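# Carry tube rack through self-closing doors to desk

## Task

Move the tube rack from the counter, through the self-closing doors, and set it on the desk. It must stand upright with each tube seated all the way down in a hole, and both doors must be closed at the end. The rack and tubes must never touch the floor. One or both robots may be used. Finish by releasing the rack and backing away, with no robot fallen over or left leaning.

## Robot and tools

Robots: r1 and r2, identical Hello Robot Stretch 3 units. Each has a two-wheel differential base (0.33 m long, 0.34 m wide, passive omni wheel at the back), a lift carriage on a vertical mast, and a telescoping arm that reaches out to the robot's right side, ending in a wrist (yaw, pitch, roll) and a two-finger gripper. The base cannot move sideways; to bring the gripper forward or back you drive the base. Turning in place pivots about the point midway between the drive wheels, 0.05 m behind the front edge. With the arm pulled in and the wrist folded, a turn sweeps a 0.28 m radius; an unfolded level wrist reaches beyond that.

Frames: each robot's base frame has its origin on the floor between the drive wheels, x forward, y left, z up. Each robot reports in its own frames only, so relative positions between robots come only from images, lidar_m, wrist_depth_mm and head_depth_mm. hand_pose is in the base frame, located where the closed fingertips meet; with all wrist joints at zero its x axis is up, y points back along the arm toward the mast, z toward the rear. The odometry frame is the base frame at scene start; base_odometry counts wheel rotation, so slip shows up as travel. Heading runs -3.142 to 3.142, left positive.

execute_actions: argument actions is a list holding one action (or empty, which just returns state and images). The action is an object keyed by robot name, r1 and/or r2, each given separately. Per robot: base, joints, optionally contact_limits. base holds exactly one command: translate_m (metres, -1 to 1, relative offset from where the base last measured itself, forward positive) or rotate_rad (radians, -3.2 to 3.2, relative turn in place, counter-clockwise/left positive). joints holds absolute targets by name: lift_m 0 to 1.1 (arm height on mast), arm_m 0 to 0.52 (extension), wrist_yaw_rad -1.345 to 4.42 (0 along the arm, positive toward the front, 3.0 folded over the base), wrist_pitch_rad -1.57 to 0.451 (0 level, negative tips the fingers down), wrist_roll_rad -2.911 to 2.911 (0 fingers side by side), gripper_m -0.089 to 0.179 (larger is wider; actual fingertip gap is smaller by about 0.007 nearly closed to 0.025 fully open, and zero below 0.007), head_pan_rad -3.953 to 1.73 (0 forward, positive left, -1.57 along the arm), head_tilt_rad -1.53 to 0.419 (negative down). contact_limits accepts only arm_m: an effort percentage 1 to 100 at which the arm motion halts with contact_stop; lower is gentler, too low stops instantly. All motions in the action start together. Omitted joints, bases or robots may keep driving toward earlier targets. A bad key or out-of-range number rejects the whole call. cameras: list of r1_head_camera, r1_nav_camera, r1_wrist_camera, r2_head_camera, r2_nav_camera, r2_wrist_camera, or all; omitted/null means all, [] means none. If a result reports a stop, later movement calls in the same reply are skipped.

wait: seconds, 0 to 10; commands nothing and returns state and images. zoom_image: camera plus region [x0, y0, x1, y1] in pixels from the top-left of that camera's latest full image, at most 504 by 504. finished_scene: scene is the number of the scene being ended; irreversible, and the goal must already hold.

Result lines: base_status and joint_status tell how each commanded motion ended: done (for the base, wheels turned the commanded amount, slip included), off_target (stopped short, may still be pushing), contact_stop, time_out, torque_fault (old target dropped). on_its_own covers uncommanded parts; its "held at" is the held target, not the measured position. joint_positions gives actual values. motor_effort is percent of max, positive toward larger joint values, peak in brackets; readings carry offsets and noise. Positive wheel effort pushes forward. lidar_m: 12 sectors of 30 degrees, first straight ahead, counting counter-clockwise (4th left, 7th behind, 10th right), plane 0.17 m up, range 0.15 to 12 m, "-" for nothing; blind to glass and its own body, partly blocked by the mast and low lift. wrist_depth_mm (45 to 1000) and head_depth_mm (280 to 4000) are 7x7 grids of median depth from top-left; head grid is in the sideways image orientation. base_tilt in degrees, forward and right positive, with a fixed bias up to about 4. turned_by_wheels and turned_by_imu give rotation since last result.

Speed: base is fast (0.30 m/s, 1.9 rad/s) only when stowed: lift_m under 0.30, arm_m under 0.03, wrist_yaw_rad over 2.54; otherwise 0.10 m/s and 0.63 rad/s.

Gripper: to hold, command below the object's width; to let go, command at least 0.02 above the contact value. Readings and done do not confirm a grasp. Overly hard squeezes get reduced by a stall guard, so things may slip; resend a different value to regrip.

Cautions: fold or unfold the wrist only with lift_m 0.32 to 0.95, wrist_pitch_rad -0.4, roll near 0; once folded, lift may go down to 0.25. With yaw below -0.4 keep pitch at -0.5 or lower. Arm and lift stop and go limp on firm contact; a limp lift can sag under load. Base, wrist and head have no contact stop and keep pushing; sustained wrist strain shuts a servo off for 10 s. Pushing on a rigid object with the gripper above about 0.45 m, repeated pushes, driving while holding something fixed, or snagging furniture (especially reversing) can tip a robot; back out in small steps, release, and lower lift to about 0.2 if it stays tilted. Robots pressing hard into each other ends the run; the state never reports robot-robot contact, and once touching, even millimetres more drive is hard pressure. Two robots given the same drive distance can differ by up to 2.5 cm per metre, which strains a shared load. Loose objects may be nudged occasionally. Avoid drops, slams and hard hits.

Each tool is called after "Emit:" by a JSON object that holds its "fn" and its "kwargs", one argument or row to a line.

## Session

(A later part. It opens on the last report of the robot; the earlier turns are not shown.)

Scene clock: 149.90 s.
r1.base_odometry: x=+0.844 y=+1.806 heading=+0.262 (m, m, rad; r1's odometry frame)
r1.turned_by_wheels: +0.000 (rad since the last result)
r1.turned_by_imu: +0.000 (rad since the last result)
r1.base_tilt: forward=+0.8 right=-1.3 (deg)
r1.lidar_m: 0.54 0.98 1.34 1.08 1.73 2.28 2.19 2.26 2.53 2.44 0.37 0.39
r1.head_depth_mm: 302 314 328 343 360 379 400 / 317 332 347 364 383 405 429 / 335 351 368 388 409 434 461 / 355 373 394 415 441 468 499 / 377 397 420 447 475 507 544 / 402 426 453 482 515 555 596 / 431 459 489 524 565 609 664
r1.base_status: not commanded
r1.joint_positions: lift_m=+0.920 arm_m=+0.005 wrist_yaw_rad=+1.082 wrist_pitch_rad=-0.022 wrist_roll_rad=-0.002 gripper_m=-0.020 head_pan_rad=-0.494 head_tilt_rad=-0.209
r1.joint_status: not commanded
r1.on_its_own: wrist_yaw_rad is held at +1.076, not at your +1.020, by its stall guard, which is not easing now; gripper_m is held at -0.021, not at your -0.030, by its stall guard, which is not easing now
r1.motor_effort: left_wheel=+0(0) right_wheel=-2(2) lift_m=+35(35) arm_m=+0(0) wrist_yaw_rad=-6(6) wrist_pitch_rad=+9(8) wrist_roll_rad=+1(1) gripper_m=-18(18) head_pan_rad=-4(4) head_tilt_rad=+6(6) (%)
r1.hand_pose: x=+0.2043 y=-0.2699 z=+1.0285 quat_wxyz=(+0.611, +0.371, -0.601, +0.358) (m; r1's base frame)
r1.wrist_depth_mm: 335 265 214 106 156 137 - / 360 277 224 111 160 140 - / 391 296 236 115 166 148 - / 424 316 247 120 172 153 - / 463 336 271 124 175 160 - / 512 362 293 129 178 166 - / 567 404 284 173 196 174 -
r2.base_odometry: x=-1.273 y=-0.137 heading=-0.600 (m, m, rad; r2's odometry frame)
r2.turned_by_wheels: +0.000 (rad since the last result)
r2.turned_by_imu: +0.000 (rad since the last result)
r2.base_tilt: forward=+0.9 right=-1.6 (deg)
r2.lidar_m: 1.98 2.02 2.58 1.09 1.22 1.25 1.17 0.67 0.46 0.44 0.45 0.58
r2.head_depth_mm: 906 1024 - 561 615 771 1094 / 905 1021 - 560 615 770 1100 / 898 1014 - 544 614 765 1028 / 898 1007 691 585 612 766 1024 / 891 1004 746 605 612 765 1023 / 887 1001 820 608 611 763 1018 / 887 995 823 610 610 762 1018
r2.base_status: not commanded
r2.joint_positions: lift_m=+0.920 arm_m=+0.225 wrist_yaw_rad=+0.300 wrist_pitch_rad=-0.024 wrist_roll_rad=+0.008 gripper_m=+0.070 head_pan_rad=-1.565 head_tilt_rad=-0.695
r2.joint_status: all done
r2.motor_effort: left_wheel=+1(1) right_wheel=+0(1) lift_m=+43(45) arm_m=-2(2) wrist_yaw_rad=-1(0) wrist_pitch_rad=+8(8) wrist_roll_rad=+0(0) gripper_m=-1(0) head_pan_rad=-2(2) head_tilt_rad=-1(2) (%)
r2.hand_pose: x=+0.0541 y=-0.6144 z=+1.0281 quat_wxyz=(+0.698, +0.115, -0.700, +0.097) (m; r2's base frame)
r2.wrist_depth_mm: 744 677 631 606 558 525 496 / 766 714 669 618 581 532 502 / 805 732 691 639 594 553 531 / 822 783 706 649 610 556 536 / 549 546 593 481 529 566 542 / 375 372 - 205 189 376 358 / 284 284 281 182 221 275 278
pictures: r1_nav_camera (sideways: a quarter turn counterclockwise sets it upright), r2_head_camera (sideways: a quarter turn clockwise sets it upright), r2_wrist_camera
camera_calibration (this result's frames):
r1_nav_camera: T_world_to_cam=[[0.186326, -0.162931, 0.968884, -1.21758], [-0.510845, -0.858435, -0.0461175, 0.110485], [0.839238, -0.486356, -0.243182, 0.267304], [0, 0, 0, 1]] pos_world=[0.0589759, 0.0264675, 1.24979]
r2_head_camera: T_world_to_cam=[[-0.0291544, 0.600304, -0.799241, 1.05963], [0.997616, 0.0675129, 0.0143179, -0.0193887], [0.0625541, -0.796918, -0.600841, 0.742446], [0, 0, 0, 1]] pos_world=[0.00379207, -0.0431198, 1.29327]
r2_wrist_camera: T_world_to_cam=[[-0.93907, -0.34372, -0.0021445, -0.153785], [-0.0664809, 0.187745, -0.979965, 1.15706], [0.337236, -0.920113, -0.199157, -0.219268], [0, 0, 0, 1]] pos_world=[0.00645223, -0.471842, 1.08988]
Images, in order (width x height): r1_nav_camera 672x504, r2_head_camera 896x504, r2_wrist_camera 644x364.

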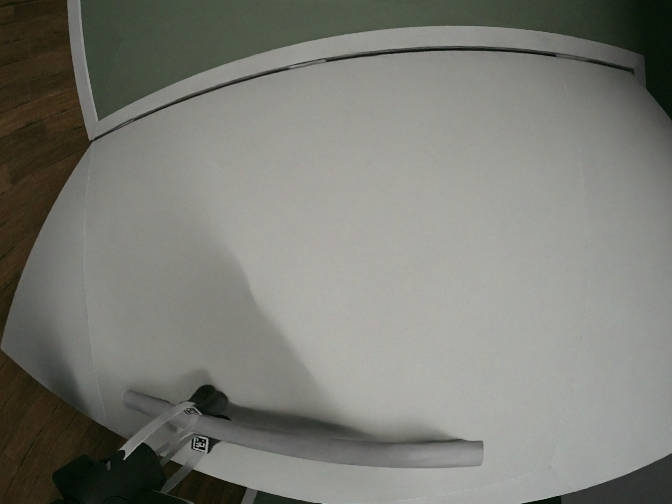

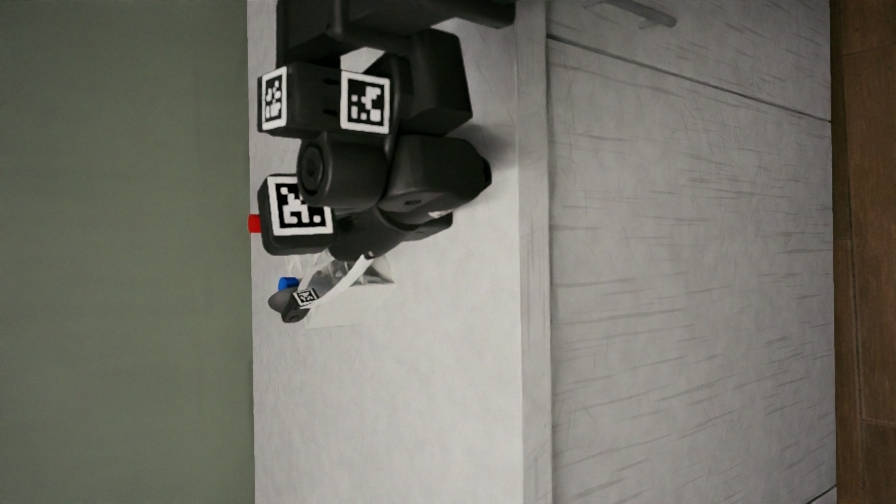

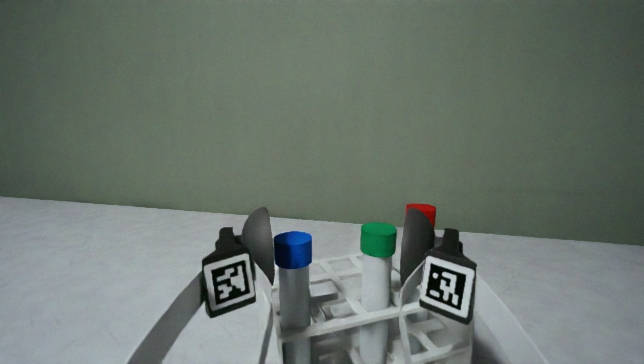

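Emit:
{"fn": "execute_actions", "kwargs": {
  "actions": [
    {"r2":{"joints":{"gripper_m":0.179}}}
  ],
  "cameras": []
}}

Emit:
{"fn": "execute_actions", "kwargs": {
  "actions": [
    {"r2":{"joints":{"lift_m":0.85}}}
  ],
  "cameras": ["r2_wrist_camera"]
}}

Emit:
{"fn": "execute_actions", "kwargs": {
  "actions": [
    {"r2":{"joints":{"arm_m":0.262}}}
  ],
  "cameras": ["r2_wrist_camera","r2_head_camera"]
}}

Scene clock: 155.10 s.
r1.base_odometry: x=+0.844 y=+1.806 heading=+0.262 (m, m, rad; r1's odometry frame)
r1.turned_by_wheels: +0.000 (rad since the last result)
r1.turned_by_imu: -0.001 (rad since the last result)
r1.base_tilt: forward=+0.9 right=-1.3 (deg)
r1.lidar_m: 0.54 0.98 1.34 1.08 1.73 2.27 2.19 2.27 2.53 2.44 0.37 0.39
r1.head_depth_mm: 301 314 327 343 360 379 401 / 317 331 347 364 383 405 427 / 336 351 369 388 410 435 461 / 355 373 393 415 440 467 500 / 378 397 419 446 475 508 543 / 402 427 453 482 517 555 600 / 432 458 488 525 563 610 663
r1.base_status: not commanded
r1.joint_positions: lift_m=+0.920 arm_m=+0.005 wrist_yaw_rad=+1.082 wrist_pitch_rad=-0.022 wrist_roll_rad=-0.002 gripper_m=-0.020 head_pan_rad=-0.494 head_tilt_rad=-0.209
r1.joint_status: not commanded
r1.on_its_own: wrist_yaw_rad is held at +1.076, not at your +1.020, by its stall guard, which is not easing now; gripper_m is held at -0.021, not at your -0.030, by its stall guard, which is not easing now
r1.motor_effort: left_wheel=+0(0) right_wheel=-2(3) lift_m=+35(35) arm_m=+0(0) wrist_yaw_rad=-5(5) wrist_pitch_rad=+8(8) wrist_roll_rad=+1(1) gripper_m=-17(19) head_pan_rad=-4(4) head_tilt_rad=+6(6) (%)
r1.hand_pose: x=+0.2043 y=-0.2699 z=+1.0285 quat_wxyz=(+0.611, +0.371, -0.601, +0.358) (m; r1's base frame)
r1.wrist_depth_mm: 338 262 214 107 155 137 - / 361 280 223 111 160 141 - / 393 297 235 115 166 147 - / 422 316 247 120 172 153 - / 464 334 271 124 175 160 - / 510 362 290 129 177 166 - / 565 405 284 173 196 174 -
r2.base_odometry: x=-1.273 y=-0.137 heading=-0.600 (m, m, rad; r2's odometry frame)
r2.turned_by_wheels: +0.000 (rad since the last result)
r2.turned_by_imu: +0.000 (rad since the last result)
r2.base_tilt: forward=+1.0 right=-1.6 (deg)
r2.lidar_m: 1.98 2.02 2.58 1.09 1.22 1.25 1.17 0.67 0.46 0.44 0.45 0.59
r2.head_depth_mm: 907 1023 - 560 615 772 1097 / 908 1017 - 561 614 770 1102 / 900 1016 - 544 613 770 1026 / 895 1010 687 586 612 767 1026 / 892 1004 744 607 612 767 1025 / 886 1000 820 608 609 764 1022 / 886 997 822 611 609 762 1018
r2.base_status: not commanded
r2.joint_positions: lift_m=+0.920 arm_m=+0.225 wrist_yaw_rad=+0.300 wrist_pitch_rad=-0.024 wrist_roll_rad=+0.008 gripper_m=+0.179 head_pan_rad=-1.565 head_tilt_rad=-0.695
r2.joint_status: all done
r2.motor_effort: left_wheel=+1(1) right_wheel=-1(1) lift_m=+43(43) arm_m=-2(2) wrist_yaw_rad=+0(0) wrist_pitch_rad=+8(8) wrist_roll_rad=+0(0) gripper_m=+0(83) head_pan_rad=-1(2) head_tilt_rad=-2(2) (%)
r2.hand_pose: x=+0.0541 y=-0.6144 z=+1.0281 quat_wxyz=(+0.698, +0.115, -0.700, +0.097) (m; r2's base frame)
r2.wrist_depth_mm: 743 682 652 596 571 516 494 / 774 698 658 622 577 542 511 / 810 751 682 641 588 553 519 / 845 765 715 648 609 566 543 / 554 590 538 533 442 579 543 / 390 364 367 204 217 363 - / 272 283 284 182 223 272 258
pictures: none
No camera images: the call's "cameras" was empty. Leave "cameras" out to get every camera's image.

Scene clock: 156.57 s.
r1.base_odometry: x=+0.844 y=+1.806 heading=+0.262 (m, m, rad; r1's odometry frame)
r1.turned_by_wheels: +0.000 (rad since the last result)
r1.turned_by_imu: +0.000 (rad since the last result)
r1.base_tilt: forward=+0.9 right=-1.5 (deg)
r1.lidar_m: 0.55 0.98 1.34 1.08 1.73 2.27 2.19 2.27 2.54 2.44 0.37 0.39
r1.head_depth_mm: 301 315 328 344 360 379 400 / 317 331 347 364 384 404 428 / 335 351 369 388 410 434 461 / 355 373 393 415 440 469 501 / 378 397 421 446 475 508 545 / 402 426 453 482 515 555 597 / 433 459 490 525 564 611 666
r1.base_status: not commanded
r1.joint_positions: lift_m=+0.920 arm_m=+0.005 wrist_yaw_rad=+1.082 wrist_pitch_rad=-0.022 wrist_roll_rad=-0.002 gripper_m=-0.020 head_pan_rad=-0.494 head_tilt_rad=-0.209
r1.joint_status: not commanded
r1.on_its_own: wrist_yaw_rad is held at +1.076, not at your +1.020, by its stall guard, which is not easing now; gripper_m is held at -0.021, not at your -0.030, by its stall guard, which is not easing now
r1.motor_effort: left_wheel=+0(0) right_wheel=-3(2) lift_m=+36(35) arm_m=+0(0) wrist_yaw_rad=-6(6) wrist_pitch_rad=+8(9) wrist_roll_rad=+1(1) gripper_m=-18(17) head_pan_rad=-4(4) head_tilt_rad=+6(6) (%)
r1.hand_pose: x=+0.2043 y=-0.2699 z=+1.0285 quat_wxyz=(+0.611, +0.371, -0.601, +0.358) (m; r1's base frame)
r1.wrist_depth_mm: 335 265 214 106 155 137 - / 360 279 223 111 160 141 - / 392 297 235 115 166 147 - / 422 314 246 120 172 153 - / 464 337 271 124 175 160 - / 513 360 292 128 178 166 - / 577 402 284 172 196 174 -
r2.base_odometry: x=-1.273 y=-0.137 heading=-0.600 (m, m, rad; r2's odometry frame)
r2.turned_by_wheels: +0.000 (rad since the last result)
r2.turned_by_imu: +0.000 (rad since the last result)
r2.base_tilt: forward=+0.9 right=-1.7 (deg)
r2.lidar_m: 1.98 2.02 2.58 1.09 1.22 1.25 1.17 0.67 0.46 0.44 0.45 0.58
r2.head_depth_mm: 903 1025 806 - 643 769 1097 / 904 1019 810 - 634 769 1096 / 898 1011 831 - 632 767 1026 / 896 1007 677 585 612 767 1027 / 894 1005 798 605 610 766 1019 / 889 999 821 609 610 763 1021 / 885 996 822 610 609 760 1018
r2.base_status: not commanded
r2.joint_positions: lift_m=+0.850 arm_m=+0.225 wrist_yaw_rad=+0.300 wrist_pitch_rad=-0.024 wrist_roll_rad=+0.008 gripper_m=+0.179 head_pan_rad=-1.565 head_tilt_rad=-0.695
r2.joint_status: all done
r2.motor_effort: left_wheel=+1(0) right_wheel=-1(1) lift_m=+23(40) arm_m=-3(2) wrist_yaw_rad=+0(1) wrist_pitch_rad=+8(8) wrist_roll_rad=+0(0) gripper_m=+0(0) head_pan_rad=-1(0) head_tilt_rad=-2(2) (%)
r2.hand_pose: x=+0.0541 y=-0.6144 z=+0.9589 quat_wxyz=(+0.698, +0.115, -0.700, +0.097) (m; r2's base frame)
r2.wrist_depth_mm: 730 692 633 603 557 527 502 / 776 726 659 615 576 531 516 / 821 749 674 624 212 550 524 / 646 625 623 183 207 547 530 / 349 373 310 199 216 302 341 / 250 226 231 199 209 214 - / 171 177 176 172 174 174 162
pictures: r2_wrist_camera
camera_calibration (this result's frames):
r2_wrist_camera: T_world_to_cam=[[-0.93907, -0.34372, -0.00213075, -0.153947], [-0.0664019, 0.18749, -0.980019, 1.0891], [0.337252, -0.920165, -0.19889, -0.233353], [0, 0, 0, 1]] pos_world=[0.0064497, -0.471834, 1.0206]
Images, in order (width x height): r2_wrist_camera 644x364.

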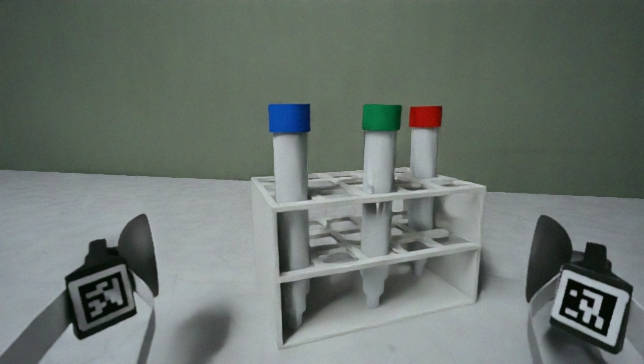

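Scene clock: 157.87 s.
r1.base_odometry: x=+0.844 y=+1.806 heading=+0.262 (m, m, rad; r1's odometry frame)
r1.turned_by_wheels: +0.000 (rad since the last result)
r1.turned_by_imu: +0.000 (rad since the last result)
r1.base_tilt: forward=+0.7 right=-1.5 (deg)
r1.lidar_m: 0.54 0.98 1.34 1.08 1.73 2.26 2.19 2.27 2.53 2.45 0.37 0.39
r1.head_depth_mm: 301 315 328 344 360 379 400 / 317 332 347 364 383 405 429 / 336 351 368 388 409 434 460 / 355 373 393 415 440 468 498 / 378 397 420 444 475 507 545 / 402 425 452 483 517 555 598 / 432 460 489 524 565 610 663
r1.base_status: not commanded
r1.joint_positions: lift_m=+0.920 arm_m=+0.005 wrist_yaw_rad=+1.082 wrist_pitch_rad=-0.022 wrist_roll_rad=-0.002 gripper_m=-0.020 head_pan_rad=-0.494 head_tilt_rad=-0.209
r1.joint_status: not commanded
r1.on_its_own: wrist_yaw_rad is held at +1.076, not at your +1.020, by its stall guard, which is not easing now; gripper_m is held at -0.021, not at your -0.030, by its stall guard, which is not easing now
r1.motor_effort: left_wheel=+0(0) right_wheel=-2(2) lift_m=+35(36) arm_m=+0(0) wrist_yaw_rad=-6(6) wrist_pitch_rad=+8(8) wrist_roll_rad=+1(1) gripper_m=-17(19) head_pan_rad=-4(5) head_tilt_rad=+6(6) (%)
r1.hand_pose: x=+0.2043 y=-0.2699 z=+1.0285 quat_wxyz=(+0.611, +0.371, -0.601, +0.358) (m; r1's base frame)
r1.wrist_depth_mm: 337 263 214 106 155 137 - / 359 279 224 111 160 140 - / 389 296 235 115 166 147 - / 421 315 247 120 172 153 - / 462 334 271 124 176 160 - / 511 363 292 129 178 166 - / 578 404 283 173 196 174 -
r2.base_odometry: x=-1.273 y=-0.137 heading=-0.600 (m, m, rad; r2's odometry frame)
r2.turned_by_wheels: +0.000 (rad since the last result)
r2.turned_by_imu: +0.000 (rad since the last result)
r2.base_tilt: forward=+1.0 right=-1.7 (deg)
r2.lidar_m: 1.98 2.02 2.58 1.09 1.22 1.25 1.17 0.67 0.47 0.44 0.45 0.58
r2.head_depth_mm: 904 1025 846 - 641 772 1091 / 902 1017 849 - 615 770 1095 / 900 1011 853 - 613 768 1027 / 898 1004 677 584 613 768 1024 / 894 1005 815 606 612 764 1019 / 890 1001 817 608 610 763 1019 / 887 996 822 611 609 763 1017
r2.base_status: not commanded
r2.joint_positions: lift_m=+0.850 arm_m=+0.262 wrist_yaw_rad=+0.300 wrist_pitch_rad=-0.024 wrist_roll_rad=+0.008 gripper_m=+0.179 head_pan_rad=-1.565 head_tilt_rad=-0.695
r2.joint_status: all done
r2.motor_effort: left_wheel=+0(1) right_wheel=-1(1) lift_m=+23(23) arm_m=+2(2) wrist_yaw_rad=+1(0) wrist_pitch_rad=+8(8) wrist_roll_rad=+0(0) gripper_m=+0(0) head_pan_rad=-3(2) head_tilt_rad=-2(2) (%)
r2.hand_pose: x=+0.0541 y=-0.6509 z=+0.9589 quat_wxyz=(+0.698, +0.115, -0.700, +0.097) (m; r2's base frame)
r2.wrist_depth_mm: 702 661 602 561 525 505 462 / 735 677 622 585 536 506 479 / 761 693 126 605 180 513 495 / 644 618 193 182 182 524 504 / 341 373 133 185 184 277 339 / 249 226 136 152 188 203 - / 170 177 161 164 170 171 162
pictures: r2_head_camera (sideways: a quarter turn clockwise sets it upright), r2_wrist_camera
camera_calibration (this result's frames):
r2_head_camera: T_world_to_cam=[[-0.0291545, 0.600304, -0.799241, 1.05963], [0.997616, 0.0675132, 0.0143179, -0.0193887], [0.0625543, -0.796917, -0.600841, 0.742446], [0, 0, 0, 1]] pos_world=[0.00379208, -0.0431198, 1.29327]
r2_wrist_camera: T_world_to_cam=[[-0.93907, -0.34372, -0.00213073, -0.166488], [-0.0664019, 0.18749, -0.98002, 1.09594], [0.337252, -0.920165, -0.19889, -0.266924], [0, 0, 0, 1]] pos_world=[0.0064497, -0.508318, 1.0206]
Images, in order (width x height): r2_head_camera 896x504, r2_wrist_camera 644x364.

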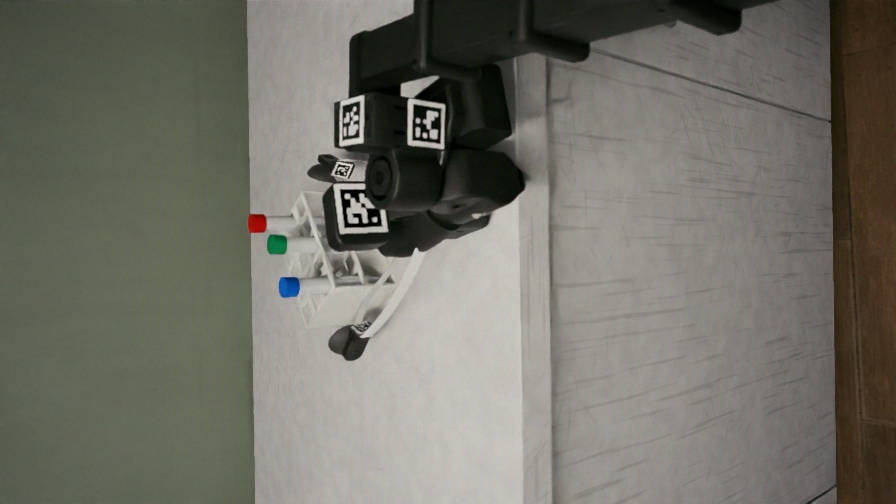

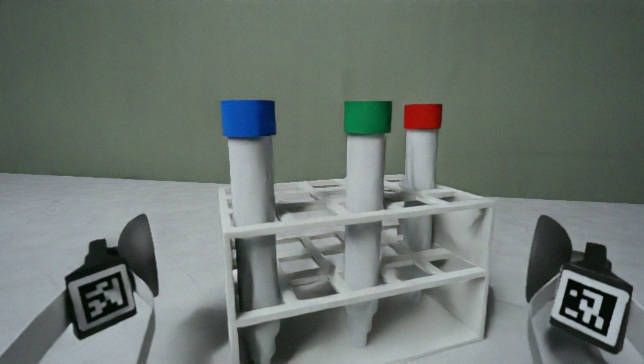

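Emit:
{"fn": "execute_actions", "kwargs": {
  "actions": [
    {"r2":{"joints":{"arm_m":0.17}}}
  ],
  "cameras": []
}}

Emit:
{"fn": "execute_actions", "kwargs": {
  "actions": [
    {"r2":{"joints":{"wrist_yaw_rad":0.6},"base":{"translate_m":-0.03}}}
  ],
  "cameras": ["r2_wrist_camera","r2_head_camera"]
}}

Scene clock: 163.53 s.
r1.base_odometry: x=+0.844 y=+1.806 heading=+0.262 (m, m, rad; r1's odometry frame)
r1.turned_by_wheels: +0.000 (rad since the last result)
r1.turned_by_imu: -0.001 (rad since the last result)
r1.base_tilt: forward=+0.9 right=-1.4 (deg)
r1.lidar_m: 0.54 0.98 1.34 1.08 1.73 2.27 2.19 2.26 2.54 2.44 0.37 0.39
r1.head_depth_mm: 302 314 329 343 360 378 401 / 318 332 347 365 384 404 429 / 335 351 368 388 409 434 460 / 354 373 393 415 440 469 499 / 377 397 420 448 475 508 543 / 404 427 451 481 517 553 599 / 431 459 489 524 564 611 664
r1.base_status: not commanded
r1.joint_positions: lift_m=+0.920 arm_m=+0.005 wrist_yaw_rad=+1.082 wrist_pitch_rad=-0.022 wrist_roll_rad=-0.002 gripper_m=-0.020 head_pan_rad=-0.494 head_tilt_rad=-0.209
r1.joint_status: not commanded
r1.on_its_own: wrist_yaw_rad is held at +1.076, not at your +1.020, by its stall guard, which is not easing now; gripper_m is held at -0.021, not at your -0.030, by its stall guard, which is not easing now
r1.motor_effort: left_wheel=+0(0) right_wheel=-2(2) lift_m=+35(35) arm_m=+0(0) wrist_yaw_rad=-5(6) wrist_pitch_rad=+8(8) wrist_roll_rad=+1(1) gripper_m=-18(18) head_pan_rad=-4(4) head_tilt_rad=+6(6) (%)
r1.hand_pose: x=+0.2043 y=-0.2699 z=+1.0285 quat_wxyz=(+0.611, +0.371, -0.601, +0.358) (m; r1's base frame)
r1.wrist_depth_mm: 337 263 214 106 155 137 - / 365 280 224 111 160 140 - / 391 295 236 115 165 147 - / 422 315 246 120 172 153 - / 465 335 271 124 175 160 - / 511 361 294 128 177 166 - / 582 401 284 173 196 174 -
r2.base_odometry: x=-1.273 y=-0.137 heading=-0.600 (m, m, rad; r2's odometry frame)
r2.turned_by_wheels: +0.000 (rad since the last result)
r2.turned_by_imu: +0.000 (rad since the last result)
r2.base_tilt: forward=+1.0 right=-1.8 (deg)
r2.lidar_m: 1.98 2.01 2.59 1.09 1.22 1.25 1.17 0.67 0.46 0.44 0.45 0.58
r2.head_depth_mm: 907 1022 806 648 - 800 1100 / 904 1017 808 - - 769 1100 / 902 1013 810 - - 768 1029 / 894 1011 687 629 622 767 1026 / 892 1005 745 607 612 763 1022 / 887 1003 821 610 610 764 1021 / 885 993 825 611 610 762 1014
r2.base_status: not commanded
r2.joint_positions: lift_m=+0.850 arm_m=+0.170 wrist_yaw_rad=+0.300 wrist_pitch_rad=-0.024 wrist_roll_rad=+0.008 gripper_m=+0.179 head_pan_rad=-1.565 head_tilt_rad=-0.695
r2.joint_status: all done
r2.motor_effort: left_wheel=+0(1) right_wheel=-1(1) lift_m=+24(24) arm_m=-2(3) wrist_yaw_rad=+1(1) wrist_pitch_rad=+8(8) wrist_roll_rad=+0(0) gripper_m=+0(0) head_pan_rad=-2(1) head_tilt_rad=-2(2) (%)
r2.hand_pose: x=+0.0541 y=-0.5594 z=+0.9589 quat_wxyz=(+0.698, +0.115, -0.700, +0.097) (m; r2's base frame)
r2.wrist_depth_mm: 829 730 700 649 609 572 544 / 847 771 710 672 630 587 560 / 865 812 736 681 615 606 574 / 650 622 627 249 265 597 563 / 338 379 338 242 269 327 341 / 252 227 231 226 228 229 - / 170 178 176 177 175 174 162
pictures: none
No camera images: the call's "cameras" was empty. Leave "cameras" out to get every camera's image.

Scene clock: 164.70 s.
r1.base_odometry: x=+0.844 y=+1.806 heading=+0.262 (m, m, rad; r1's odometry frame)
r1.turned_by_wheels: +0.000 (rad since the last result)
r1.turned_by_imu: +0.000 (rad since the last result)
r1.base_tilt: forward=+0.8 right=-1.5 (deg)
r1.lidar_m: 0.54 0.98 1.34 1.07 1.73 2.27 2.19 2.27 2.54 2.44 0.37 0.39
r1.head_depth_mm: 301 314 328 344 360 379 400 / 318 331 347 365 384 405 428 / 335 351 368 387 410 434 461 / 355 373 393 415 438 467 499 / 378 398 421 447 475 507 544 / 403 426 453 482 514 554 601 / 431 459 489 524 566 610 666
r1.base_status: not commanded
r1.joint_positions: lift_m=+0.920 arm_m=+0.005 wrist_yaw_rad=+1.082 wrist_pitch_rad=-0.022 wrist_roll_rad=-0.002 gripper_m=-0.020 head_pan_rad=-0.494 head_tilt_rad=-0.209
r1.joint_status: not commanded
r1.on_its_own: wrist_yaw_rad is held at +1.076, not at your +1.020, by its stall guard, which is not easing now; gripper_m is held at -0.021, not at your -0.030, by its stall guard, which is not easing now
r1.motor_effort: left_wheel=+0(0) right_wheel=-2(2) lift_m=+35(35) arm_m=+0(0) wrist_yaw_rad=-6(6) wrist_pitch_rad=+8(8) wrist_roll_rad=+1(1) gripper_m=-18(17) head_pan_rad=-4(4) head_tilt_rad=+6(6) (%)
r1.hand_pose: x=+0.2043 y=-0.2699 z=+1.0285 quat_wxyz=(+0.611, +0.371, -0.601, +0.358) (m; r1's base frame)
r1.wrist_depth_mm: 337 265 214 106 156 136 - / 362 279 223 111 161 140 - / 391 296 235 115 166 147 - / 427 313 244 120 172 153 - / 464 335 273 124 175 159 - / 513 362 294 129 177 167 - / 573 400 283 173 196 174 -
r2.base_odometry: x=-1.297 y=-0.120 heading=-0.600 (m, m, rad; r2's odometry frame)
r2.turned_by_wheels: +0.000 (rad since the last result)
r2.turned_by_imu: +0.000 (rad since the last result)
r2.base_tilt: forward=+1.0 right=-1.7 (deg)
r2.lidar_m: 2.01 2.05 2.62 1.08 1.22 1.22 1.14 0.67 0.47 0.44 0.45 0.59
r2.head_depth_mm: 911 1026 807 648 636 806 1098 / 905 1018 810 - 656 774 1098 / 899 1016 811 652 673 772 1099 / 900 1010 707 - 634 769 1104 / 898 1004 690 631 615 769 1027 / 891 1007 822 609 614 767 1027 / 889 997 822 610 614 765 1026
r2.base_status: done
r2.joint_positions: lift_m=+0.850 arm_m=+0.170 wrist_yaw_rad=+0.597 wrist_pitch_rad=-0.024 wrist_roll_rad=+0.008 gripper_m=+0.179 head_pan_rad=-1.565 head_tilt_rad=-0.695
r2.joint_status: all done
r2.motor_effort: left_wheel=+0(2) right_wheel=-1(5) lift_m=+23(24) arm_m=-2(2) wrist_yaw_rad=+3(4) wrist_pitch_rad=+8(8) wrist_roll_rad=+0(0) gripper_m=+0(1) head_pan_rad=-2(2) head_tilt_rad=-2(2) (%)
r2.hand_pose: x=+0.1223 y=-0.5266 z=+0.9589 quat_wxyz=(+0.676, +0.217, -0.676, +0.199) (m; r2's base frame)
r2.wrist_depth_mm: - - 905 767 645 569 500 / - - 908 775 666 579 517 / - - 979 811 676 239 519 / 640 629 619 623 258 240 512 / 348 373 337 335 238 238 276 / 252 226 230 230 222 223 - / 170 178 177 176 174 174 162
pictures: r2_head_camera (sideways: a quarter turn clockwise sets it upright), r2_wrist_camera
camera_calibration (this result's frames):
r2_head_camera: T_world_to_cam=[[-0.0291545, 0.600304, -0.799241, 1.05963], [0.997616, 0.0675132, 0.0143179, -0.0193887], [0.0625543, -0.796917, -0.600841, 0.742446], [0, 0, 0, 1]] pos_world=[0.00379208, -0.0431198, 1.29327]
r2_wrist_camera: T_world_to_cam=[[-0.797257, -0.603636, -0.00213075, -0.21394], [-0.118393, 0.159828, -0.980019, 1.06896], [0.591915, -0.781076, -0.19889, -0.133459], [0, 0, 0, 1]] pos_world=[0.0349883, -0.404232, 1.0206]
Images, in order (width x height): r2_head_camera 896x504, r2_wrist_camera 644x364.

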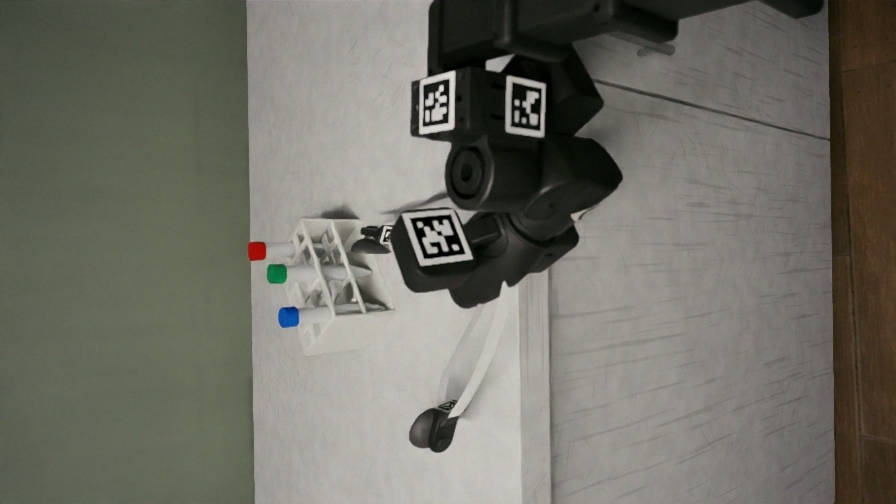

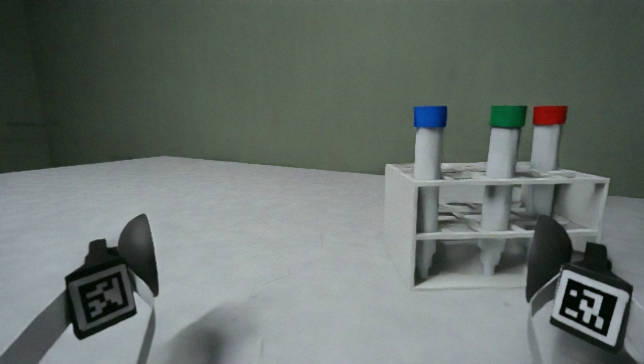

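Emit:
{"fn": "execute_actions", "kwargs": {
  "actions": [
    {"r2":{"joints":{"wrist_yaw_rad":0.4},"base":{"translate_m":0.01}}}
  ],
  "cameras": []
}}

Emit:
{"fn": "execute_actions", "kwargs": {
  "actions": [
    {"r2":{"joints":{"arm_m":0.27}}}
  ],
  "cameras": ["r2_wrist_camera","r2_head_camera"]
}}

Scene clock: 171.90 s.
r1.base_odometry: x=+0.844 y=+1.806 heading=+0.262 (m, m, rad; r1's odometry frame)
r1.turned_by_wheels: +0.000 (rad since the last result)
r1.turned_by_imu: -0.001 (rad since the last result)
r1.base_tilt: forward=+0.9 right=-1.6 (deg)
r1.lidar_m: 0.54 0.98 1.34 1.07 1.73 2.27 2.19 2.27 2.54 2.44 0.37 0.39
r1.head_depth_mm: 302 314 328 343 361 378 400 / 317 332 347 364 383 405 428 / 335 351 368 388 410 433 461 / 355 372 392 415 439 469 498 / 377 397 420 447 475 507 545 / 402 426 452 483 517 552 599 / 431 458 489 523 565 608 664
r1.base_status: not commanded
r1.joint_positions: lift_m=+0.920 arm_m=+0.005 wrist_yaw_rad=+1.082 wrist_pitch_rad=-0.022 wrist_roll_rad=-0.002 gripper_m=-0.020 head_pan_rad=-0.494 head_tilt_rad=-0.209
r1.joint_status: not commanded
r1.on_its_own: wrist_yaw_rad is held at +1.076, not at your +1.020, by its stall guard, which is not easing now; gripper_m is held at -0.021, not at your -0.030, by its stall guard, which is not easing now
r1.motor_effort: left_wheel=+0(0) right_wheel=-2(2) lift_m=+35(35) arm_m=+0(0) wrist_yaw_rad=-6(6) wrist_pitch_rad=+8(8) wrist_roll_rad=+1(1) gripper_m=-18(18) head_pan_rad=-5(4) head_tilt_rad=+6(6) (%)
r1.hand_pose: x=+0.2043 y=-0.2699 z=+1.0285 quat_wxyz=(+0.611, +0.371, -0.601, +0.358) (m; r1's base frame)
r1.wrist_depth_mm: 338 265 214 106 155 136 - / 362 280 223 111 160 141 - / 389 295 235 115 166 147 - / 429 314 245 120 171 153 - / 462 335 272 124 176 160 - / 511 361 292 129 177 167 - / 574 406 284 173 195 174 -
r2.base_odometry: x=-1.289 y=-0.126 heading=-0.600 (m, m, rad; r2's odometry frame)
r2.turned_by_wheels: +0.000 (rad since the last result)
r2.turned_by_imu: +0.000 (rad since the last result)
r2.base_tilt: forward=+1.0 right=-1.6 (deg)
r2.lidar_m: 2.01 2.03 2.61 1.09 1.22 1.23 1.15 0.67 0.46 0.44 0.45 0.58
r2.head_depth_mm: 907 1023 804 649 - 802 1094 / 906 1020 810 - 664 773 1097 / 901 1018 810 651 - 770 1096 / 899 1012 705 - 632 770 1028 / 896 1006 710 620 614 767 1028 / 892 1002 819 587 613 765 1022 / 891 997 823 610 612 766 1021
r2.base_status: done
r2.joint_positions: lift_m=+0.850 arm_m=+0.170 wrist_yaw_rad=+0.403 wrist_pitch_rad=-0.024 wrist_roll_rad=+0.008 gripper_m=+0.179 head_pan_rad=-1.565 head_tilt_rad=-0.695
r2.joint_status: all done
r2.motor_effort: left_wheel=+0(4) right_wheel=-1(4) lift_m=+23(24) arm_m=-2(2) wrist_yaw_rad=-3(4) wrist_pitch_rad=+8(8) wrist_roll_rad=+0(0) gripper_m=+1(0) head_pan_rad=-2(1) head_tilt_rad=-2(2) (%)
r2.hand_pose: x=+0.0787 y=-0.5504 z=+0.9589 quat_wxyz=(+0.692, +0.150, -0.693, +0.132) (m; r2's base frame)
r2.wrist_depth_mm: 963 832 744 672 617 568 525 / 991 879 771 705 643 577 538 / - 894 783 722 643 592 555 / 656 628 620 456 270 499 545 / 346 375 337 273 266 276 340 / 250 226 233 226 229 228 - / 170 177 177 177 175 175 163
pictures: none
No camera images: the call's "cameras" was empty. Leave "cameras" out to get every camera's image.

Scene clock: 173.87 s.
r1.base_odometry: x=+0.844 y=+1.806 heading=+0.262 (m, m, rad; r1's odometry frame)
r1.turned_by_wheels: +0.000 (rad since the last result)
r1.turned_by_imu: +0.000 (rad since the last result)
r1.base_tilt: forward=+0.8 right=-1.5 (deg)
r1.lidar_m: 0.54 0.99 1.34 1.07 1.73 2.28 2.19 2.27 2.54 2.44 0.37 0.39
r1.head_depth_mm: 302 314 328 344 360 379 401 / 317 332 347 364 383 404 428 / 335 351 368 388 410 433 461 / 355 373 392 414 440 466 500 / 377 398 420 447 474 508 544 / 402 426 452 482 516 554 601 / 431 459 489 524 562 609 666
r1.base_status: not commanded
r1.joint_positions: lift_m=+0.920 arm_m=+0.005 wrist_yaw_rad=+1.082 wrist_pitch_rad=-0.022 wrist_roll_rad=-0.002 gripper_m=-0.020 head_pan_rad=-0.494 head_tilt_rad=-0.209
r1.joint_status: not commanded
r1.on_its_own: wrist_yaw_rad is held at +1.076, not at your +1.020, by its stall guard, which is not easing now; gripper_m is held at -0.021, not at your -0.030, by its stall guard, which is not easing now
r1.motor_effort: left_wheel=+0(0) right_wheel=-3(2) lift_m=+35(35) arm_m=+0(0) wrist_yaw_rad=-6(6) wrist_pitch_rad=+8(8) wrist_roll_rad=+1(1) gripper_m=-18(19) head_pan_rad=-4(4) head_tilt_rad=+6(6) (%)
r1.hand_pose: x=+0.2043 y=-0.2699 z=+1.0285 quat_wxyz=(+0.611, +0.371, -0.601, +0.358) (m; r1's base frame)
r1.wrist_depth_mm: 337 264 213 106 155 136 - / 362 279 224 111 160 140 - / 390 295 235 115 166 146 - / 420 313 246 120 171 153 - / 466 338 272 124 174 159 - / 512 361 292 128 178 166 - / 574 401 283 173 196 174 -
r2.base_odometry: x=-1.289 y=-0.126 heading=-0.600 (m, m, rad; r2's odometry frame)
r2.turned_by_wheels: +0.000 (rad since the last result)
r2.turned_by_imu: +0.000 (rad since the last result)
r2.base_tilt: forward=+1.0 right=-1.6 (deg)
r2.lidar_m: 2.00 2.04 2.60 1.09 1.22 1.23 1.15 0.67 0.47 0.44 0.45 0.59
r2.head_depth_mm: 911 1023 847 - 642 772 1095 / 906 1025 850 - 616 773 1096 / 901 1013 854 - 615 771 1101 / 901 1008 702 563 614 768 1028 / 894 1007 703 606 613 769 1024 / 892 1000 822 608 612 765 1022 / 888 998 822 609 612 766 1018
r2.base_status: not commanded
r2.joint_positions: lift_m=+0.850 arm_m=+0.270 wrist_yaw_rad=+0.402 wrist_pitch_rad=-0.024 wrist_roll_rad=+0.008 gripper_m=+0.179 head_pan_rad=-1.565 head_tilt_rad=-0.695
r2.joint_status: all done
r2.motor_effort: left_wheel=+0(0) right_wheel=-1(1) lift_m=+23(23) arm_m=+3(2) wrist_yaw_rad=-1(3) wrist_pitch_rad=+8(8) wrist_roll_rad=+0(0) gripper_m=+0(0) head_pan_rad=-2(2) head_tilt_rad=-2(2) (%)
r2.hand_pose: x=+0.0785 y=-0.6500 z=+0.9589 quat_wxyz=(+0.692, +0.150, -0.693, +0.132) (m; r2's base frame)
r2.wrist_depth_mm: 813 714 632 581 517 485 449 / 841 749 657 602 530 499 458 / 879 760 690 607 172 510 460 / 632 630 469 207 174 516 470 / 345 377 136 187 182 170 336 / 251 226 205 150 169 172 - / 169 177 161 163 170 168 162
pictures: r2_head_camera (sideways: a quarter turn clockwise sets it upright), r2_wrist_camera
camera_calibration (this result's frames):
r2_head_camera: T_world_to_cam=[[-0.0291543, 0.600304, -0.799241, 1.05963], [0.997616, 0.0675128, 0.0143179, -0.0193887], [0.062554, -0.796917, -0.600841, 0.742446], [0, 0, 0, 1]] pos_world=[0.00379206, -0.0431198, 1.29327]
r2_wrist_camera: T_world_to_cam=[[-0.899208, -0.437515, -0.00212974, -0.207281], [-0.0851326, 0.17974, -0.980023, 1.09383], [0.429158, -0.881064, -0.198871, -0.256123], [0, 0, 0, 1]] pos_world=[0.0166486, -0.512955, 1.0206]
Images, in order (width x height): r2_head_camera 896x504, r2_wrist_camera 644x364.

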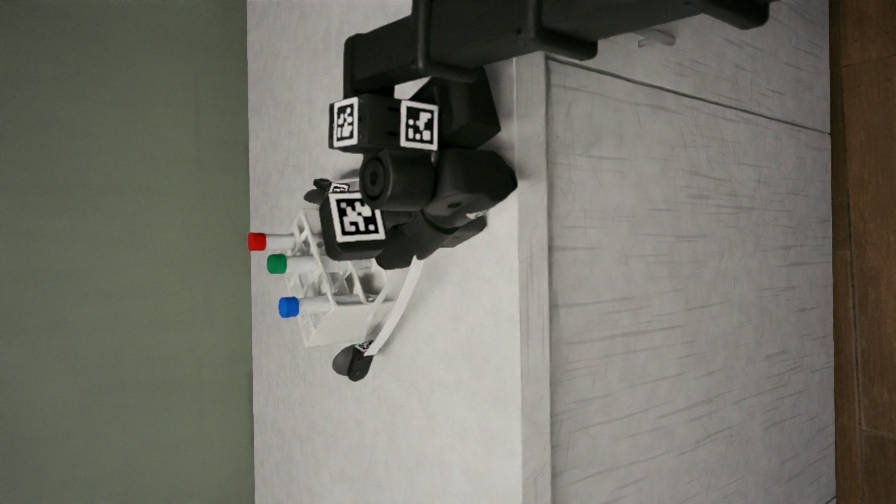

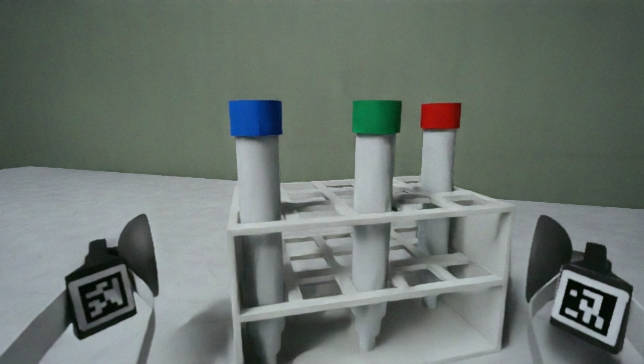

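Emit:
{"fn": "execute_actions", "kwargs": {
  "actions": [
    {"r2":{"joints":{"gripper_m":0.07}}}
  ],
  "cameras": ["r2_wrist_camera"]
}}

Emit:
{"fn": "execute_actions", "kwargs": {
  "actions": [
    {"r2":{"joints":{"lift_m":0.93}}}
  ],
  "cameras": ["r2_wrist_camera","r2_head_camera"]
}}

Scene clock: 177.93 s.
r1.base_odometry: x=+0.844 y=+1.806 heading=+0.262 (m, m, rad; r1's odometry frame)
r1.turned_by_wheels: +0.000 (rad since the last result)
r1.turned_by_imu: -0.001 (rad since the last result)
r1.base_tilt: forward=+0.8 right=-1.5 (deg)
r1.lidar_m: 0.55 0.98 1.34 1.08 1.73 2.26 2.19 2.26 2.53 2.44 0.37 0.39
r1.head_depth_mm: 302 315 329 343 361 379 401 / 317 332 348 365 383 405 428 / 335 351 368 387 409 434 461 / 355 373 392 416 440 468 500 / 377 398 420 445 474 508 544 / 403 426 451 481 517 554 600 / 431 459 489 524 565 611 666
r1.base_status: not commanded
r1.joint_positions: lift_m=+0.920 arm_m=+0.005 wrist_yaw_rad=+1.082 wrist_pitch_rad=-0.022 wrist_roll_rad=-0.002 gripper_m=-0.020 head_pan_rad=-0.494 head_tilt_rad=-0.209
r1.joint_status: not commanded
r1.on_its_own: wrist_yaw_rad is held at +1.076, not at your +1.020, by its stall guard, which is not easing now; gripper_m is held at -0.021, not at your -0.030, by its stall guard, which is not easing now
r1.motor_effort: left_wheel=+0(0) right_wheel=-2(2) lift_m=+36(35) arm_m=+0(0) wrist_yaw_rad=-5(6) wrist_pitch_rad=+8(8) wrist_roll_rad=+1(1) gripper_m=-18(18) head_pan_rad=-4(4) head_tilt_rad=+6(6) (%)
r1.hand_pose: x=+0.2043 y=-0.2699 z=+1.0285 quat_wxyz=(+0.611, +0.371, -0.601, +0.358) (m; r1's base frame)
r1.wrist_depth_mm: 334 264 214 107 155 137 - / 359 279 224 111 160 141 - / 389 296 234 115 165 147 - / 423 314 247 120 172 153 - / 469 336 272 124 175 160 - / 513 360 292 128 177 167 - / 570 405 284 173 196 174 -
r2.base_odometry: x=-1.289 y=-0.126 heading=-0.600 (m, m, rad; r2's odometry frame)
r2.turned_by_wheels: +0.000 (rad since the last result)
r2.turned_by_imu: +0.000 (rad since the last result)
r2.base_tilt: forward=+1.0 right=-1.7 (deg)
r2.lidar_m: 2.00 2.04 2.62 1.09 1.22 1.23 1.15 0.67 0.46 0.44 0.45 0.59
r2.head_depth_mm: 906 1024 842 - 643 772 1095 / 905 1016 854 - 618 772 1092 / 903 1018 853 - 615 769 1099 / 899 1012 710 564 614 770 1028 / 893 1006 711 607 614 769 1027 / 892 1000 821 609 613 766 1024 / 889 997 822 610 612 765 1021
r2.base_status: not commanded
r2.joint_positions: lift_m=+0.850 arm_m=+0.270 wrist_yaw_rad=+0.401 wrist_pitch_rad=-0.024 wrist_roll_rad=+0.008 gripper_m=+0.070 head_pan_rad=-1.565 head_tilt_rad=-0.695
r2.joint_status: all done
r2.motor_effort: left_wheel=+0(1) right_wheel=-1(1) lift_m=+23(24) arm_m=+2(3) wrist_yaw_rad=+1(2) wrist_pitch_rad=+8(8) wrist_roll_rad=+0(0) gripper_m=-1(84) head_pan_rad=-2(2) head_tilt_rad=-2(2) (%)
r2.hand_pose: x=+0.0784 y=-0.6500 z=+0.9589 quat_wxyz=(+0.692, +0.150, -0.694, +0.132) (m; r2's base frame)
r2.wrist_depth_mm: 806 710 645 578 530 483 445 / 855 736 652 597 541 500 461 / 893 773 685 150 217 508 466 / 641 623 620 158 208 510 478 / 344 340 336 156 184 303 325 / 235 233 - 159 192 228 225 / 179 178 175 164 174 173 172
pictures: r2_wrist_camera
camera_calibration (this result's frames):
r2_wrist_camera: T_world_to_cam=[[-0.89949, -0.436937, -0.00212816, -0.20705], [-0.0850183, 0.179794, -0.980023, 1.09386], [0.428591, -0.88134, -0.198871, -0.256252], [0, 0, 0, 1]] pos_world=[0.0165855, -0.512982, 1.0206]
Images, in order (width x height): r2_wrist_camera 644x364.

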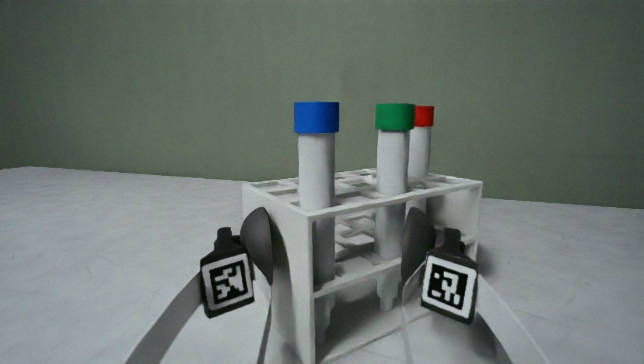

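Scene clock: 179.50 s.
r1.base_odometry: x=+0.844 y=+1.806 heading=+0.262 (m, m, rad; r1's odometry frame)
r1.turned_by_wheels: +0.000 (rad since the last result)
r1.turned_by_imu: +0.000 (rad since the last result)
r1.base_tilt: forward=+1.0 right=-1.4 (deg)
r1.lidar_m: 0.54 0.98 1.34 1.08 1.73 2.27 2.19 2.27 2.53 2.44 0.37 0.39
r1.head_depth_mm: 302 314 327 344 361 379 400 / 317 332 347 365 383 404 428 / 335 351 368 388 409 434 461 / 356 372 393 415 440 468 499 / 378 397 421 446 473 507 544 / 403 425 452 482 516 555 599 / 431 458 489 526 567 612 667
r1.base_status: not commanded
r1.joint_positions: lift_m=+0.920 arm_m=+0.005 wrist_yaw_rad=+1.082 wrist_pitch_rad=-0.022 wrist_roll_rad=-0.002 gripper_m=-0.020 head_pan_rad=-0.494 head_tilt_rad=-0.209
r1.joint_status: not commanded
r1.on_its_own: wrist_yaw_rad is held at +1.076, not at your +1.020, by its stall guard, which is not easing now; gripper_m is held at -0.021, not at your -0.030, by its stall guard, which is not easing now
r1.motor_effort: left_wheel=+0(0) right_wheel=-2(3) lift_m=+35(35) arm_m=+0(0) wrist_yaw_rad=-6(6) wrist_pitch_rad=+9(8) wrist_roll_rad=+1(1) gripper_m=-17(18) head_pan_rad=-4(4) head_tilt_rad=+6(6) (%)
r1.hand_pose: x=+0.2043 y=-0.2699 z=+1.0285 quat_wxyz=(+0.611, +0.371, -0.601, +0.358) (m; r1's base frame)
r1.wrist_depth_mm: 336 264 214 106 155 137 - / 361 277 224 111 161 141 - / 389 296 234 115 166 147 - / 424 313 246 120 172 153 - / 468 336 272 124 175 160 - / 515 360 293 129 177 166 - / 570 403 285 173 195 174 -
r2.base_odometry: x=-1.289 y=-0.126 heading=-0.600 (m, m, rad; r2's odometry frame)
r2.turned_by_wheels: +0.000 (rad since the last result)
r2.turned_by_imu: +0.000 (rad since the last result)
r2.base_tilt: forward=+1.0 right=-1.7 (deg)
r2.lidar_m: 2.00 2.04 2.61 1.09 1.22 1.23 1.15 0.67 0.46 0.44 0.45 0.59
r2.head_depth_mm: 906 1016 - 579 611 772 1092 / 905 999 - 601 616 771 1098 / 900 1016 - 583 615 771 1098 / 901 994 710 605 613 769 1032 / 894 1011 711 605 615 768 1026 / 891 1001 821 608 611 766 1023 / 887 996 823 611 611 767 1020
r2.base_status: not commanded
r2.joint_positions: lift_m=+0.930 arm_m=+0.270 wrist_yaw_rad=+0.401 wrist_pitch_rad=-0.024 wrist_roll_rad=+0.008 gripper_m=+0.070 head_pan_rad=-1.565 head_tilt_rad=-0.695
r2.joint_status: all done
r2.motor_effort: left_wheel=+0(0) right_wheel=+0(0) lift_m=+43(43) arm_m=+2(2) wrist_yaw_rad=+0(1) wrist_pitch_rad=+8(8) wrist_roll_rad=+0(0) gripper_m=+1(0) head_pan_rad=-3(2) head_tilt_rad=-2(2) (%)
r2.hand_pose: x=+0.0784 y=-0.6500 z=+1.0382 quat_wxyz=(+0.692, +0.150, -0.694, +0.132) (m; r2's base frame)
r2.wrist_depth_mm: 801 714 629 570 526 485 447 / 846 733 668 598 539 492 458 / 903 764 683 606 557 509 470 / 916 799 721 626 582 522 485 / 572 571 619 558 570 524 489 / 394 394 - 223 190 394 378 / 300 297 284 180 223 292 291
pictures: r2_head_camera (sideways: a quarter turn clockwise sets it upright), r2_wrist_camera
camera_calibration (this result's frames):
r2_head_camera: T_world_to_cam=[[-0.0291544, 0.600304, -0.799241, 1.05963], [0.997616, 0.0675129, 0.0143179, -0.0193887], [0.0625541, -0.796918, -0.600841, 0.742446], [0, 0, 0, 1]] pos_world=[0.00379207, -0.0431198, 1.29327]
r2_wrist_camera: T_world_to_cam=[[-0.89949, -0.436936, -0.00212977, -0.20688], [-0.0850156, 0.179793, -0.980024, 1.17158], [0.428591, -0.881341, -0.198868, -0.240483], [0, 0, 0, 1]] pos_world=[0.0165853, -0.512982, 1.09991]
Images, in order (width x height): r2_head_camera 896x504, r2_wrist_camera 644x364.

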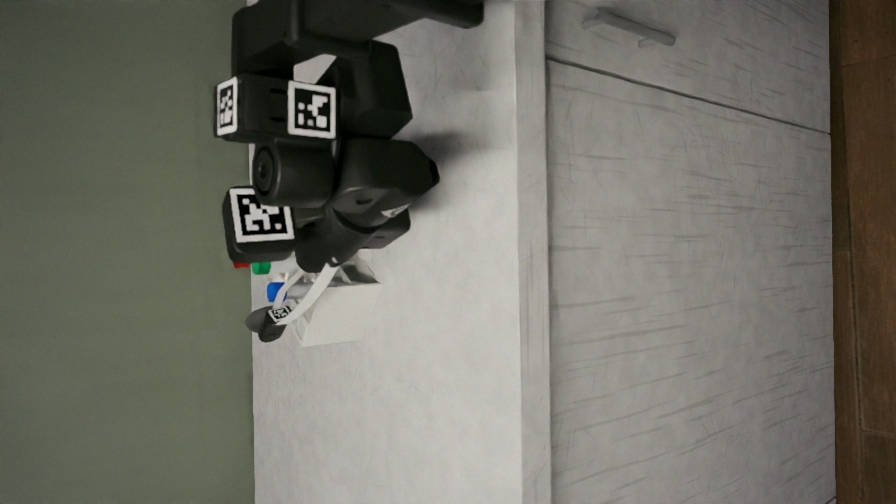

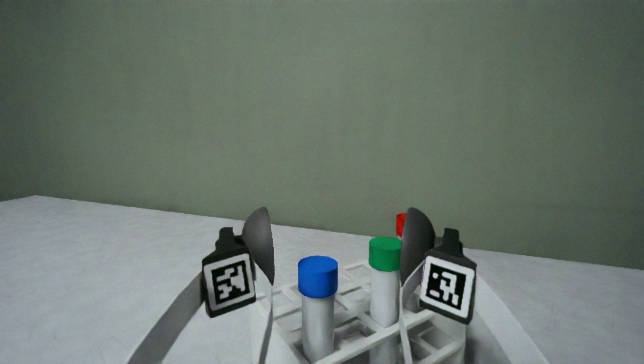

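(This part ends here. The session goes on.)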